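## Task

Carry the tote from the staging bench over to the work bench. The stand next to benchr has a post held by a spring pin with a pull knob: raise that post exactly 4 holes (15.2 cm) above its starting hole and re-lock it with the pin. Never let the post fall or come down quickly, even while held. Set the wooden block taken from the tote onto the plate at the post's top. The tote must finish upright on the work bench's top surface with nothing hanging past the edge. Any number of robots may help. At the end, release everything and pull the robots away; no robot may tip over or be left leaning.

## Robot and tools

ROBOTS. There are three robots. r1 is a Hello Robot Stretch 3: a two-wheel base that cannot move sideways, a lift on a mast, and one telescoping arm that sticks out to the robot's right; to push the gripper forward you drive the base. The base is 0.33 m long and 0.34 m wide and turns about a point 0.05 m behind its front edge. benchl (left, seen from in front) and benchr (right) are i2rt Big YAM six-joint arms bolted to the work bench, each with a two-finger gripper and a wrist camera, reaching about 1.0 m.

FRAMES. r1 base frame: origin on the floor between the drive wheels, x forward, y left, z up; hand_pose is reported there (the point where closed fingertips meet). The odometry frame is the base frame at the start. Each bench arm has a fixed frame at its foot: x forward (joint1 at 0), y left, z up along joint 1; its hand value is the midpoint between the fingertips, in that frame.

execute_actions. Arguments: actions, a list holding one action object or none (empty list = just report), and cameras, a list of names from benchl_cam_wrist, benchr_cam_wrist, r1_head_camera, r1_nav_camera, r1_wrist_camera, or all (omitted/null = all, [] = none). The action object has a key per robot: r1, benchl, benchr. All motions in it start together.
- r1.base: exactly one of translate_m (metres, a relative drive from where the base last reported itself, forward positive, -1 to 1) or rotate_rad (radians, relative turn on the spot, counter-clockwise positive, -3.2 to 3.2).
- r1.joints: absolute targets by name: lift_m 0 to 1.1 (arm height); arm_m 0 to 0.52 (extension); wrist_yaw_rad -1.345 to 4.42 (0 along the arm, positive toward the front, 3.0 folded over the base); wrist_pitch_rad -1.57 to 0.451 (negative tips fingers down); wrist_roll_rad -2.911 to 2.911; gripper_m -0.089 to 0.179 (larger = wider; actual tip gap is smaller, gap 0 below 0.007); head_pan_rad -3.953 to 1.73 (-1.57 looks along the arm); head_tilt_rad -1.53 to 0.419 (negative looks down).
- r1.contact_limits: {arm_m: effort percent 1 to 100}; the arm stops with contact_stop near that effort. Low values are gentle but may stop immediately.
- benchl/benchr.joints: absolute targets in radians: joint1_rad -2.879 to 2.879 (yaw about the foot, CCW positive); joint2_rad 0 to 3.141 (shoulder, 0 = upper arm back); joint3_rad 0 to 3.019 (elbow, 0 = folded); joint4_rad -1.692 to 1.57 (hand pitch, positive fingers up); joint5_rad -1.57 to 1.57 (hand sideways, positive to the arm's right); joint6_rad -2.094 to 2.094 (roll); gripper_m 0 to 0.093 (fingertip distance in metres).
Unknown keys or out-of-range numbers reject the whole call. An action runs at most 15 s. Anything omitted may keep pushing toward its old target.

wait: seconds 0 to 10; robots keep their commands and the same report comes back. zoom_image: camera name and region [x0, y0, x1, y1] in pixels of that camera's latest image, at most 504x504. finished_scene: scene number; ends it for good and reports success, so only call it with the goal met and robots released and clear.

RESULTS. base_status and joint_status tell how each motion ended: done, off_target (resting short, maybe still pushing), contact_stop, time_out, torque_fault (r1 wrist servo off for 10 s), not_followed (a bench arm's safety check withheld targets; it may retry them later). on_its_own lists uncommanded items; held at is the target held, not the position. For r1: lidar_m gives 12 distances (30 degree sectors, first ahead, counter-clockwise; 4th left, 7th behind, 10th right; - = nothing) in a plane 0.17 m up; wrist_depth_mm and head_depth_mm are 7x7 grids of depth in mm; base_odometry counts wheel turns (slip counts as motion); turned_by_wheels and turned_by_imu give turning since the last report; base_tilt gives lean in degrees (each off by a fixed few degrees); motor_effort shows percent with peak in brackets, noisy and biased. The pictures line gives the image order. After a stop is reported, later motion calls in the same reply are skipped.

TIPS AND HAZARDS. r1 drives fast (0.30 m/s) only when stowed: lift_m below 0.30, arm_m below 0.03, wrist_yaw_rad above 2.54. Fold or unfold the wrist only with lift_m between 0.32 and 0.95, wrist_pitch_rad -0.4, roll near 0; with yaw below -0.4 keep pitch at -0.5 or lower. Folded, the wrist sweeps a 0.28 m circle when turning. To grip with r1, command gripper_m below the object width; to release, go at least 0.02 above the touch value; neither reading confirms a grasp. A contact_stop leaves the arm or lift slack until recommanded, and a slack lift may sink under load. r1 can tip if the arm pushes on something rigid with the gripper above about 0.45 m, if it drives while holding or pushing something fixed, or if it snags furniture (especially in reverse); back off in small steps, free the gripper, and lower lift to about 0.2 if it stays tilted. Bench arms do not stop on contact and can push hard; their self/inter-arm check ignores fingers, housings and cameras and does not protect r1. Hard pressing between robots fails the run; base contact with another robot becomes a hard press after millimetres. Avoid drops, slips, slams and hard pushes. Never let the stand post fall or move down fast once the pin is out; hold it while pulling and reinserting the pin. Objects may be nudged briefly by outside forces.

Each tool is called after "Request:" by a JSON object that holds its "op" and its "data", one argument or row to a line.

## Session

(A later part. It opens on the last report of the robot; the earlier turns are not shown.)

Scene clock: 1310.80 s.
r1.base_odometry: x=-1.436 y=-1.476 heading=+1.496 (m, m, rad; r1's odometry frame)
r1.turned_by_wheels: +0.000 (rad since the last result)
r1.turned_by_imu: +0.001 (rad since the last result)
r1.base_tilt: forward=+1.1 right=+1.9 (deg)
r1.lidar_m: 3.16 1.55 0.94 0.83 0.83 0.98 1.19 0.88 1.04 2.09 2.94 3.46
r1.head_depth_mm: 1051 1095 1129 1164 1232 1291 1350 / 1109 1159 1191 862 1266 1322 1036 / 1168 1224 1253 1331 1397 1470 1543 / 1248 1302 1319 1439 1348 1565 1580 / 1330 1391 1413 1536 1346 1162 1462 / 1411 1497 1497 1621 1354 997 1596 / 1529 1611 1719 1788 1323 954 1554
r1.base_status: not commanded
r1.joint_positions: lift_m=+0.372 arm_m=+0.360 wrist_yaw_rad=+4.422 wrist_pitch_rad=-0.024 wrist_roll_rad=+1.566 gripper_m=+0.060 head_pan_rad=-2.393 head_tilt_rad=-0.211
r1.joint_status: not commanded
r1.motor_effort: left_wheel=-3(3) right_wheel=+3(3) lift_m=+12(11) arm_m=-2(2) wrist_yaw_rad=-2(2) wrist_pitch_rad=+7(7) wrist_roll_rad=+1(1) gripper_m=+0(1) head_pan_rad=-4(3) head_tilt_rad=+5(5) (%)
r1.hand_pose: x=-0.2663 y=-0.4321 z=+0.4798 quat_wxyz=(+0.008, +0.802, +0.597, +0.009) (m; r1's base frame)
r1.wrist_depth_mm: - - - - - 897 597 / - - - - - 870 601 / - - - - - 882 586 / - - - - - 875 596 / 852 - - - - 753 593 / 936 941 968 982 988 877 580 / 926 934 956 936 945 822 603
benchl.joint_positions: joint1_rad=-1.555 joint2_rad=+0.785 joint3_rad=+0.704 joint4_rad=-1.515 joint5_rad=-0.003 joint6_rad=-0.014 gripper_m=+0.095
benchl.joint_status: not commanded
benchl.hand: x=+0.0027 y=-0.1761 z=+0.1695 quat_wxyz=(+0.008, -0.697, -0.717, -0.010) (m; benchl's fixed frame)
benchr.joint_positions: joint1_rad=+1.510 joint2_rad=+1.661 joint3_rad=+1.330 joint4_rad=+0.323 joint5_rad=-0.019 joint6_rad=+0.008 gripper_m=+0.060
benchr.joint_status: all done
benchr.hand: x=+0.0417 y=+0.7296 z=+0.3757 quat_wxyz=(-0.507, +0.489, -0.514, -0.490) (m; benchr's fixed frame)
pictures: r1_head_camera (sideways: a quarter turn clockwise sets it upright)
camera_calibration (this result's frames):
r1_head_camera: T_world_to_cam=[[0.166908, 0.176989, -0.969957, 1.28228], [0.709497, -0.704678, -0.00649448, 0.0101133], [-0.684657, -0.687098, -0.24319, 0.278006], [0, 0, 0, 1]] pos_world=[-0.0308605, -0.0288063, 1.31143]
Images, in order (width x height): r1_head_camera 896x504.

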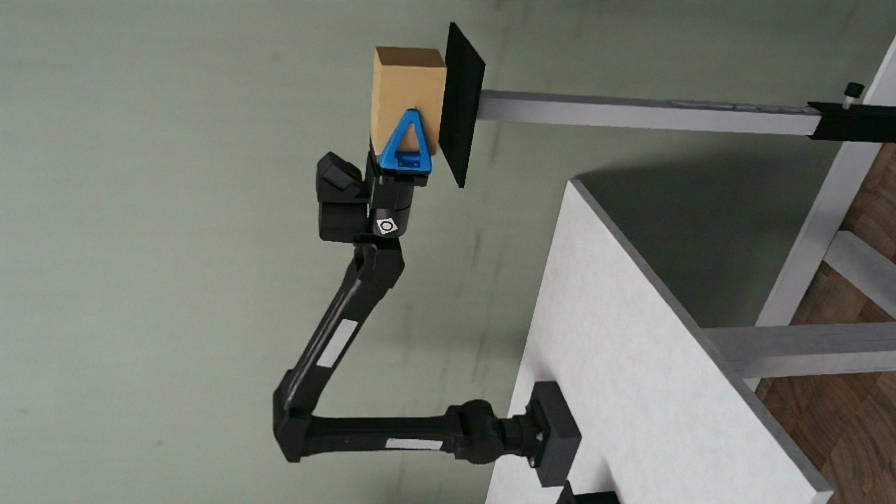

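Request:
{"op": "execute_actions", "data": {
  "actions": [
    {"benchr":{"joints":{"joint2_rad":1.705,"joint4_rad":0.4}}}
  ],
  "cameras": ["r1_head_camera"]
}}

Request:
{"op": "zoom_image", "data": {
  "camera": "r1_head_camera",
  "region": [350,10,550,210]
}}

Scene clock: 1319.63 s.
r1.base_odometry: x=-1.436 y=-1.476 heading=+1.496 (m, m, rad; r1's odometry frame)
r1.turned_by_wheels: +0.000 (rad since the last result)
r1.turned_by_imu: +0.001 (rad since the last result)
r1.base_tilt: forward=+1.2 right=+1.9 (deg)
r1.lidar_m: 3.17 1.56 0.94 0.83 0.83 0.98 1.19 0.88 1.03 2.09 2.94 3.49
r1.head_depth_mm: 1051 1092 1131 1155 1237 1281 1341 / 1111 1149 1201 855 1264 1332 1039 / 1175 1222 1255 1322 1381 1473 1521 / 1250 1299 1347 1419 1356 1589 1599 / 1325 1386 1419 1540 1352 1164 1450 / 1421 1502 1502 1621 1351 993 1602 / 1513 1602 1728 1787 1321 953 1547
r1.base_status: not commanded
r1.joint_positions: lift_m=+0.372 arm_m=+0.360 wrist_yaw_rad=+4.422 wrist_pitch_rad=-0.024 wrist_roll_rad=+1.566 gripper_m=+0.060 head_pan_rad=-2.393 head_tilt_rad=-0.211
r1.joint_status: not commanded
r1.motor_effort: left_wheel=-3(3) right_wheel=+2(3) lift_m=+12(12) arm_m=-2(2) wrist_yaw_rad=-2(2) wrist_pitch_rad=+7(6) wrist_roll_rad=+1(1) gripper_m=+0(1) head_pan_rad=-3(3) head_tilt_rad=+5(5) (%)
r1.hand_pose: x=-0.2663 y=-0.4321 z=+0.4798 quat_wxyz=(+0.008, +0.802, +0.597, +0.009) (m; r1's base frame)
r1.wrist_depth_mm: - - - - - 870 600 / - - - - - 895 595 / - - - - - 890 592 / - - - - - 881 602 / 854 - - - - 750 574 / 980 999 991 980 964 878 574 / 925 907 942 942 948 822 596
benchl.joint_positions: joint1_rad=-1.555 joint2_rad=+0.785 joint3_rad=+0.704 joint4_rad=-1.515 joint5_rad=-0.003 joint6_rad=-0.014 gripper_m=+0.095
benchl.joint_status: not commanded
benchl.hand: x=+0.0027 y=-0.1761 z=+0.1695 quat_wxyz=(+0.008, -0.697, -0.717, -0.010) (m; benchl's fixed frame)
benchr.joint_positions: joint1_rad=+1.510 joint2_rad=+1.705 joint3_rad=+1.330 joint4_rad=+0.362 joint5_rad=-0.019 joint6_rad=+0.005 gripper_m=+0.060
benchr.joint_status: all done
benchr.hand: x=+0.0423 y=+0.7400 z=+0.3540 quat_wxyz=(-0.506, +0.491, -0.515, -0.488) (m; benchr's fixed frame)
pictures: r1_head_camera (sideways: a quarter turn clockwise sets it upright)
camera_calibration (this result's frames):
r1_head_camera: T_world_to_cam=[[0.166907, 0.176987, -0.969958, 1.28228], [0.709495, -0.70468, -0.00649458, 0.0101135], [-0.68466, -0.687096, -0.243187, 0.278002], [0, 0, 0, 1]] pos_world=[-0.0308606, -0.0288062, 1.31143]
Images, in order (width x height): r1_head_camera 896x504.

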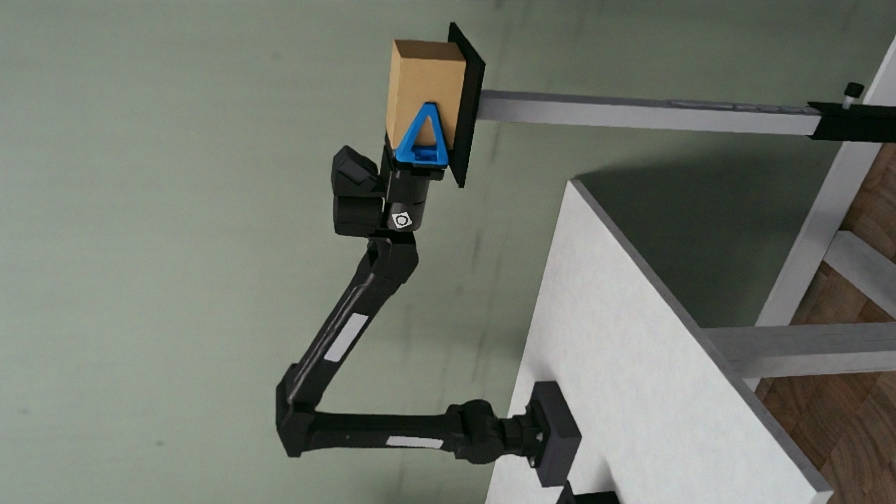

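Region (350, 10, 550, 210) of r1_head_camera's 896x504 image, scaled by 2.520, with more detail than that image has.

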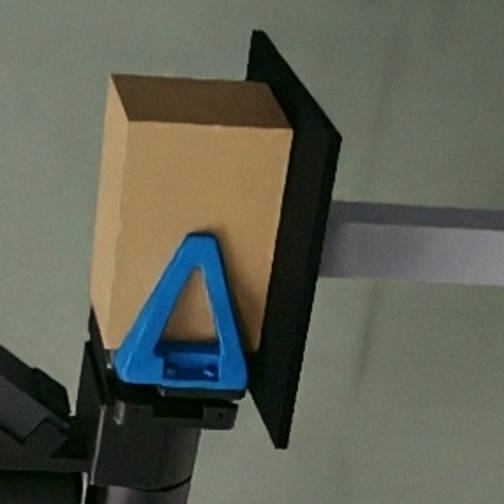

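Request:
{"op": "execute_actions", "data": {
  "actions": [
    {"benchr":{"joints":{"gripper_m":0.093}}}
  ],
  "cameras": []
}}

Request:
{"op": "execute_actions", "data": {
  "actions": [
    {"benchr":{"joints":{"joint2_rad":1.5,"joint3_rad":1.15,"joint4_rad":0.4}}}
  ],
  "cameras": []
}}

Request:
{"op": "execute_actions", "data": {
  "actions": [
    {"benchr":{"joints":{"joint2_rad":1.1,"joint3_rad":0.8,"joint4_rad":0.2}}}
  ],
  "cameras": ["r1_head_camera","r1_nav_camera"]
}}

Scene clock: 1327.10 s.
r1.base_odometry: x=-1.436 y=-1.476 heading=+1.496 (m, m, rad; r1's odometry frame)
r1.turned_by_wheels: +0.000 (rad since the last result)
r1.turned_by_imu: +0.001 (rad since the last result)
r1.base_tilt: forward=+1.0 right=+2.0 (deg)
r1.lidar_m: 3.15 1.56 0.94 0.83 0.83 0.98 1.19 0.88 1.03 2.09 2.94 3.46
r1.head_depth_mm: 1055 1089 1134 1169 1232 1289 1346 / 1114 1157 1196 860 1270 1339 1040 / 1176 1226 1265 1318 1387 1476 1531 / 1244 1297 1345 1419 1349 1604 1609 / 1323 1400 1420 1544 1350 1168 1466 / 1422 1489 1493 1635 1350 991 1600 / 1530 1611 1711 1806 1322 959 1548
r1.base_status: not commanded
r1.joint_positions: lift_m=+0.372 arm_m=+0.360 wrist_yaw_rad=+4.422 wrist_pitch_rad=-0.024 wrist_roll_rad=+1.566 gripper_m=+0.060 head_pan_rad=-2.393 head_tilt_rad=-0.211
r1.joint_status: not commanded
r1.motor_effort: left_wheel=-3(3) right_wheel=+2(2) lift_m=+11(12) arm_m=-2(2) wrist_yaw_rad=-2(2) wrist_pitch_rad=+6(7) wrist_roll_rad=+1(1) gripper_m=+1(1) head_pan_rad=-3(2) head_tilt_rad=+5(5) (%)
r1.hand_pose: x=-0.2663 y=-0.4321 z=+0.4798 quat_wxyz=(+0.008, +0.802, +0.597, +0.009) (m; r1's base frame)
r1.wrist_depth_mm: - - - - - 876 593 / - - - - - 879 590 / - - - - - 873 604 / - - - - - 881 589 / 864 - - - - 748 583 / 986 948 960 939 964 883 578 / 926 914 927 948 992 829 593
benchl.joint_positions: joint1_rad=-1.555 joint2_rad=+0.785 joint3_rad=+0.704 joint4_rad=-1.515 joint5_rad=-0.003 joint6_rad=-0.014 gripper_m=+0.095
benchl.joint_status: not commanded
benchl.hand: x=+0.0027 y=-0.1761 z=+0.1695 quat_wxyz=(+0.008, -0.697, -0.717, -0.010) (m; benchl's fixed frame)
benchr.joint_positions: joint1_rad=+1.510 joint2_rad=+1.705 joint3_rad=+1.330 joint4_rad=+0.375 joint5_rad=-0.019 joint6_rad=+0.005 gripper_m=+0.093
benchr.joint_status: all done
benchr.hand: x=+0.0424 y=+0.7400 z=+0.3571 quat_wxyz=(-0.509, +0.488, -0.511, -0.491) (m; benchr's fixed frame)
pictures: none
No camera images: the call's "cameras" was empty. Leave "cameras" out to get every camera's image.

Scene clock: 1328.20 s.
r1.base_odometry: x=-1.436 y=-1.476 heading=+1.496 (m, m, rad; r1's odometry frame)
r1.turned_by_wheels: +0.000 (rad since the last result)
r1.turned_by_imu: +0.000 (rad since the last result)
r1.base_tilt: forward=+1.0 right=+1.8 (deg)
r1.lidar_m: 3.16 1.56 0.94 0.83 0.83 0.98 1.19 0.88 1.04 2.09 2.94 3.47
r1.head_depth_mm: 1053 1090 1133 1159 1223 1291 1352 / 1109 1150 1207 859 1273 1327 1036 / 1174 1223 1255 1341 1396 1484 1533 / 1241 1302 1018 1429 1338 1595 1607 / 1332 1387 1422 1553 1346 1162 1448 / 1413 1500 1554 1648 1351 997 1590 / 1533 1613 1614 1766 1323 959 1553
r1.base_status: not commanded
r1.joint_positions: lift_m=+0.372 arm_m=+0.360 wrist_yaw_rad=+4.422 wrist_pitch_rad=-0.024 wrist_roll_rad=+1.566 gripper_m=+0.060 head_pan_rad=-2.393 head_tilt_rad=-0.211
r1.joint_status: not commanded
r1.motor_effort: left_wheel=-2(3) right_wheel=+3(3) lift_m=+12(12) arm_m=-2(2) wrist_yaw_rad=-2(2) wrist_pitch_rad=+7(6) wrist_roll_rad=+1(1) gripper_m=+1(0) head_pan_rad=-3(3) head_tilt_rad=+5(5) (%)
r1.hand_pose: x=-0.2663 y=-0.4321 z=+0.4798 quat_wxyz=(+0.008, +0.802, +0.597, +0.009) (m; r1's base frame)
r1.wrist_depth_mm: - - - - - 901 607 / - - - - - 890 601 / - - - - - 889 587 / - - - - - 875 594 / 885 - - - - 763 579 / 960 964 973 975 986 891 581 / 945 927 922 966 939 810 594
benchl.joint_positions: joint1_rad=-1.555 joint2_rad=+0.785 joint3_rad=+0.704 joint4_rad=-1.515 joint5_rad=-0.003 joint6_rad=-0.014 gripper_m=+0.095
benchl.joint_status: not commanded
benchl.hand: x=+0.0027 y=-0.1761 z=+0.1695 quat_wxyz=(+0.008, -0.697, -0.717, -0.010) (m; benchl's fixed frame)
benchr.joint_positions: joint1_rad=+1.510 joint2_rad=+1.478 joint3_rad=+1.155 joint4_rad=+0.382 joint5_rad=-0.019 joint6_rad=+0.005 gripper_m=+0.093
benchr.joint_status: all done
benchr.hand: x=+0.0375 y=+0.6610 z=+0.4070 quat_wxyz=(-0.524, +0.474, -0.496, -0.505) (m; benchr's fixed frame)
pictures: none
No camera images: the call's "cameras" was empty. Leave "cameras" out to get every camera's image.

Scene clock: 1329.47 s.
r1.base_odometry: x=-1.436 y=-1.476 heading=+1.496 (m, m, rad; r1's odometry frame)
r1.turned_by_wheels: +0.000 (rad since the last result)
r1.turned_by_imu: +0.000 (rad since the last result)
r1.base_tilt: forward=+1.1 right=+1.9 (deg)
r1.lidar_m: 3.16 1.56 0.94 0.83 0.83 0.98 1.19 0.88 1.04 2.09 2.93 3.47
r1.head_depth_mm: 1058 1092 1132 1156 1233 1286 1351 / 1114 1146 1195 861 1272 1335 1033 / 1176 1227 1274 1337 1388 1471 1541 / 1242 1309 1345 1435 1363 1593 1602 / 1330 1387 1392 1556 1348 1162 1466 / 1420 1514 1536 1636 1341 993 1596 / 1522 1611 1365 1728 1322 955 1555
r1.base_status: not commanded
r1.joint_positions: lift_m=+0.372 arm_m=+0.360 wrist_yaw_rad=+4.422 wrist_pitch_rad=-0.024 wrist_roll_rad=+1.566 gripper_m=+0.060 head_pan_rad=-2.393 head_tilt_rad=-0.211
r1.joint_status: not commanded
r1.motor_effort: left_wheel=-2(3) right_wheel=+2(3) lift_m=+12(12) arm_m=-2(2) wrist_yaw_rad=-2(2) wrist_pitch_rad=+7(7) wrist_roll_rad=+1(1) gripper_m=+1(1) head_pan_rad=-4(4) head_tilt_rad=+5(5) (%)
r1.hand_pose: x=-0.2663 y=-0.4321 z=+0.4798 quat_wxyz=(+0.008, +0.802, +0.597, +0.009) (m; r1's base frame)
r1.wrist_depth_mm: - - - - - 877 598 / - - - - - 867 587 / - - - - - 887 591 / - - - - - 885 596 / 882 - - - - 763 576 / 935 - 987 982 968 871 577 / 920 918 931 954 943 808 587
benchl.joint_positions: joint1_rad=-1.555 joint2_rad=+0.785 joint3_rad=+0.704 joint4_rad=-1.515 joint5_rad=-0.003 joint6_rad=-0.014 gripper_m=+0.095
benchl.joint_status: not commanded
benchl.hand: x=+0.0027 y=-0.1761 z=+0.1695 quat_wxyz=(+0.008, -0.697, -0.717, -0.010) (m; benchl's fixed frame)
benchr.joint_positions: joint1_rad=+1.510 joint2_rad=+1.082 joint3_rad=+0.805 joint4_rad=+0.217 joint5_rad=-0.019 joint6_rad=+0.005 gripper_m=+0.093
benchr.joint_status: all done
benchr.hand: x=+0.0287 y=+0.5163 z=+0.3774 quat_wxyz=(-0.493, +0.502, -0.527, -0.476) (m; benchr's fixed frame)
pictures: r1_head_camera (sideways: a quarter turn clockwise sets it upright), r1_nav_camera (sideways: a quarter turn counterclockwise sets it upright)
camera_calibration (this result's frames):
r1_head_camera: T_world_to_cam=[[0.166906, 0.176985, -0.969958, 1.28229], [0.709493, -0.704683, -0.00649467, 0.0101136], [-0.684662, -0.687094, -0.243185, 0.278], [0, 0, 0, 1]] pos_world=[-0.0308606, -0.0288061, 1.31143]
r1_nav_camera: T_world_to_cam=[[-0.141183, -0.14836, 0.978804, -1.23162], [-0.661952, 0.749328, 0.0180973, 0.0336859], [-0.73613, -0.645366, -0.204, 0.229833], [0, 0, 0, 1]] pos_world=[0.0176011, -0.0596386, 1.25179]
Images, in order (width x height): r1_head_camera 896x504, r1_nav_camera 672x504.

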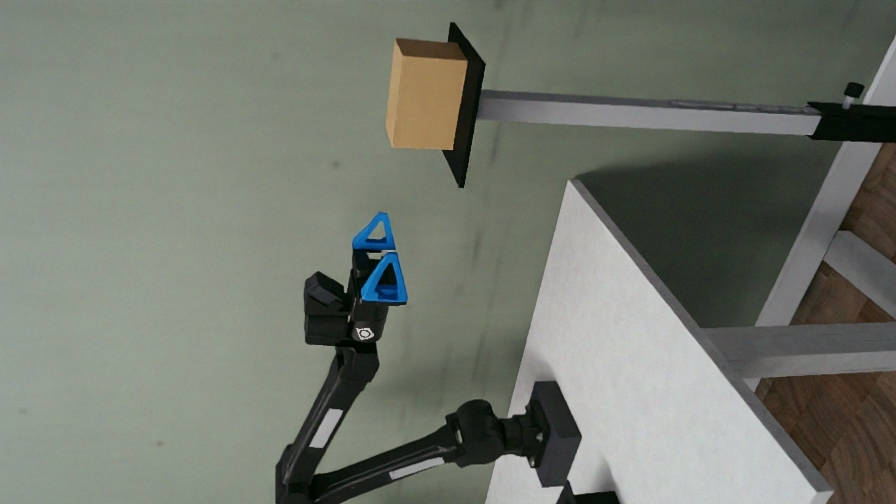

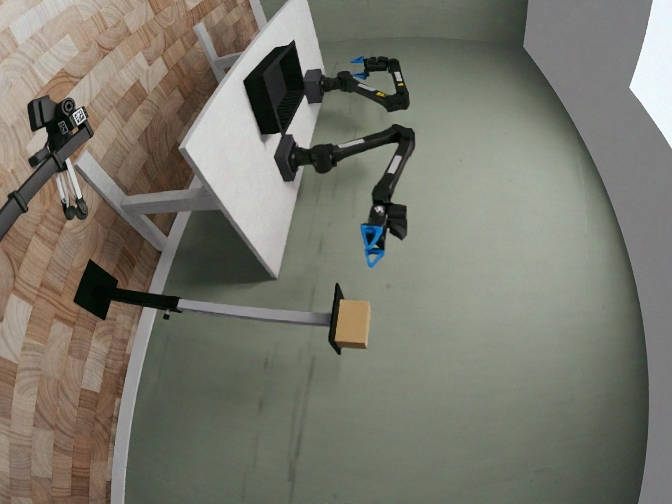

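Request:
{"op": "finished_scene", "data": {
  "scene": 1
}}

The scene is finished: the task was done.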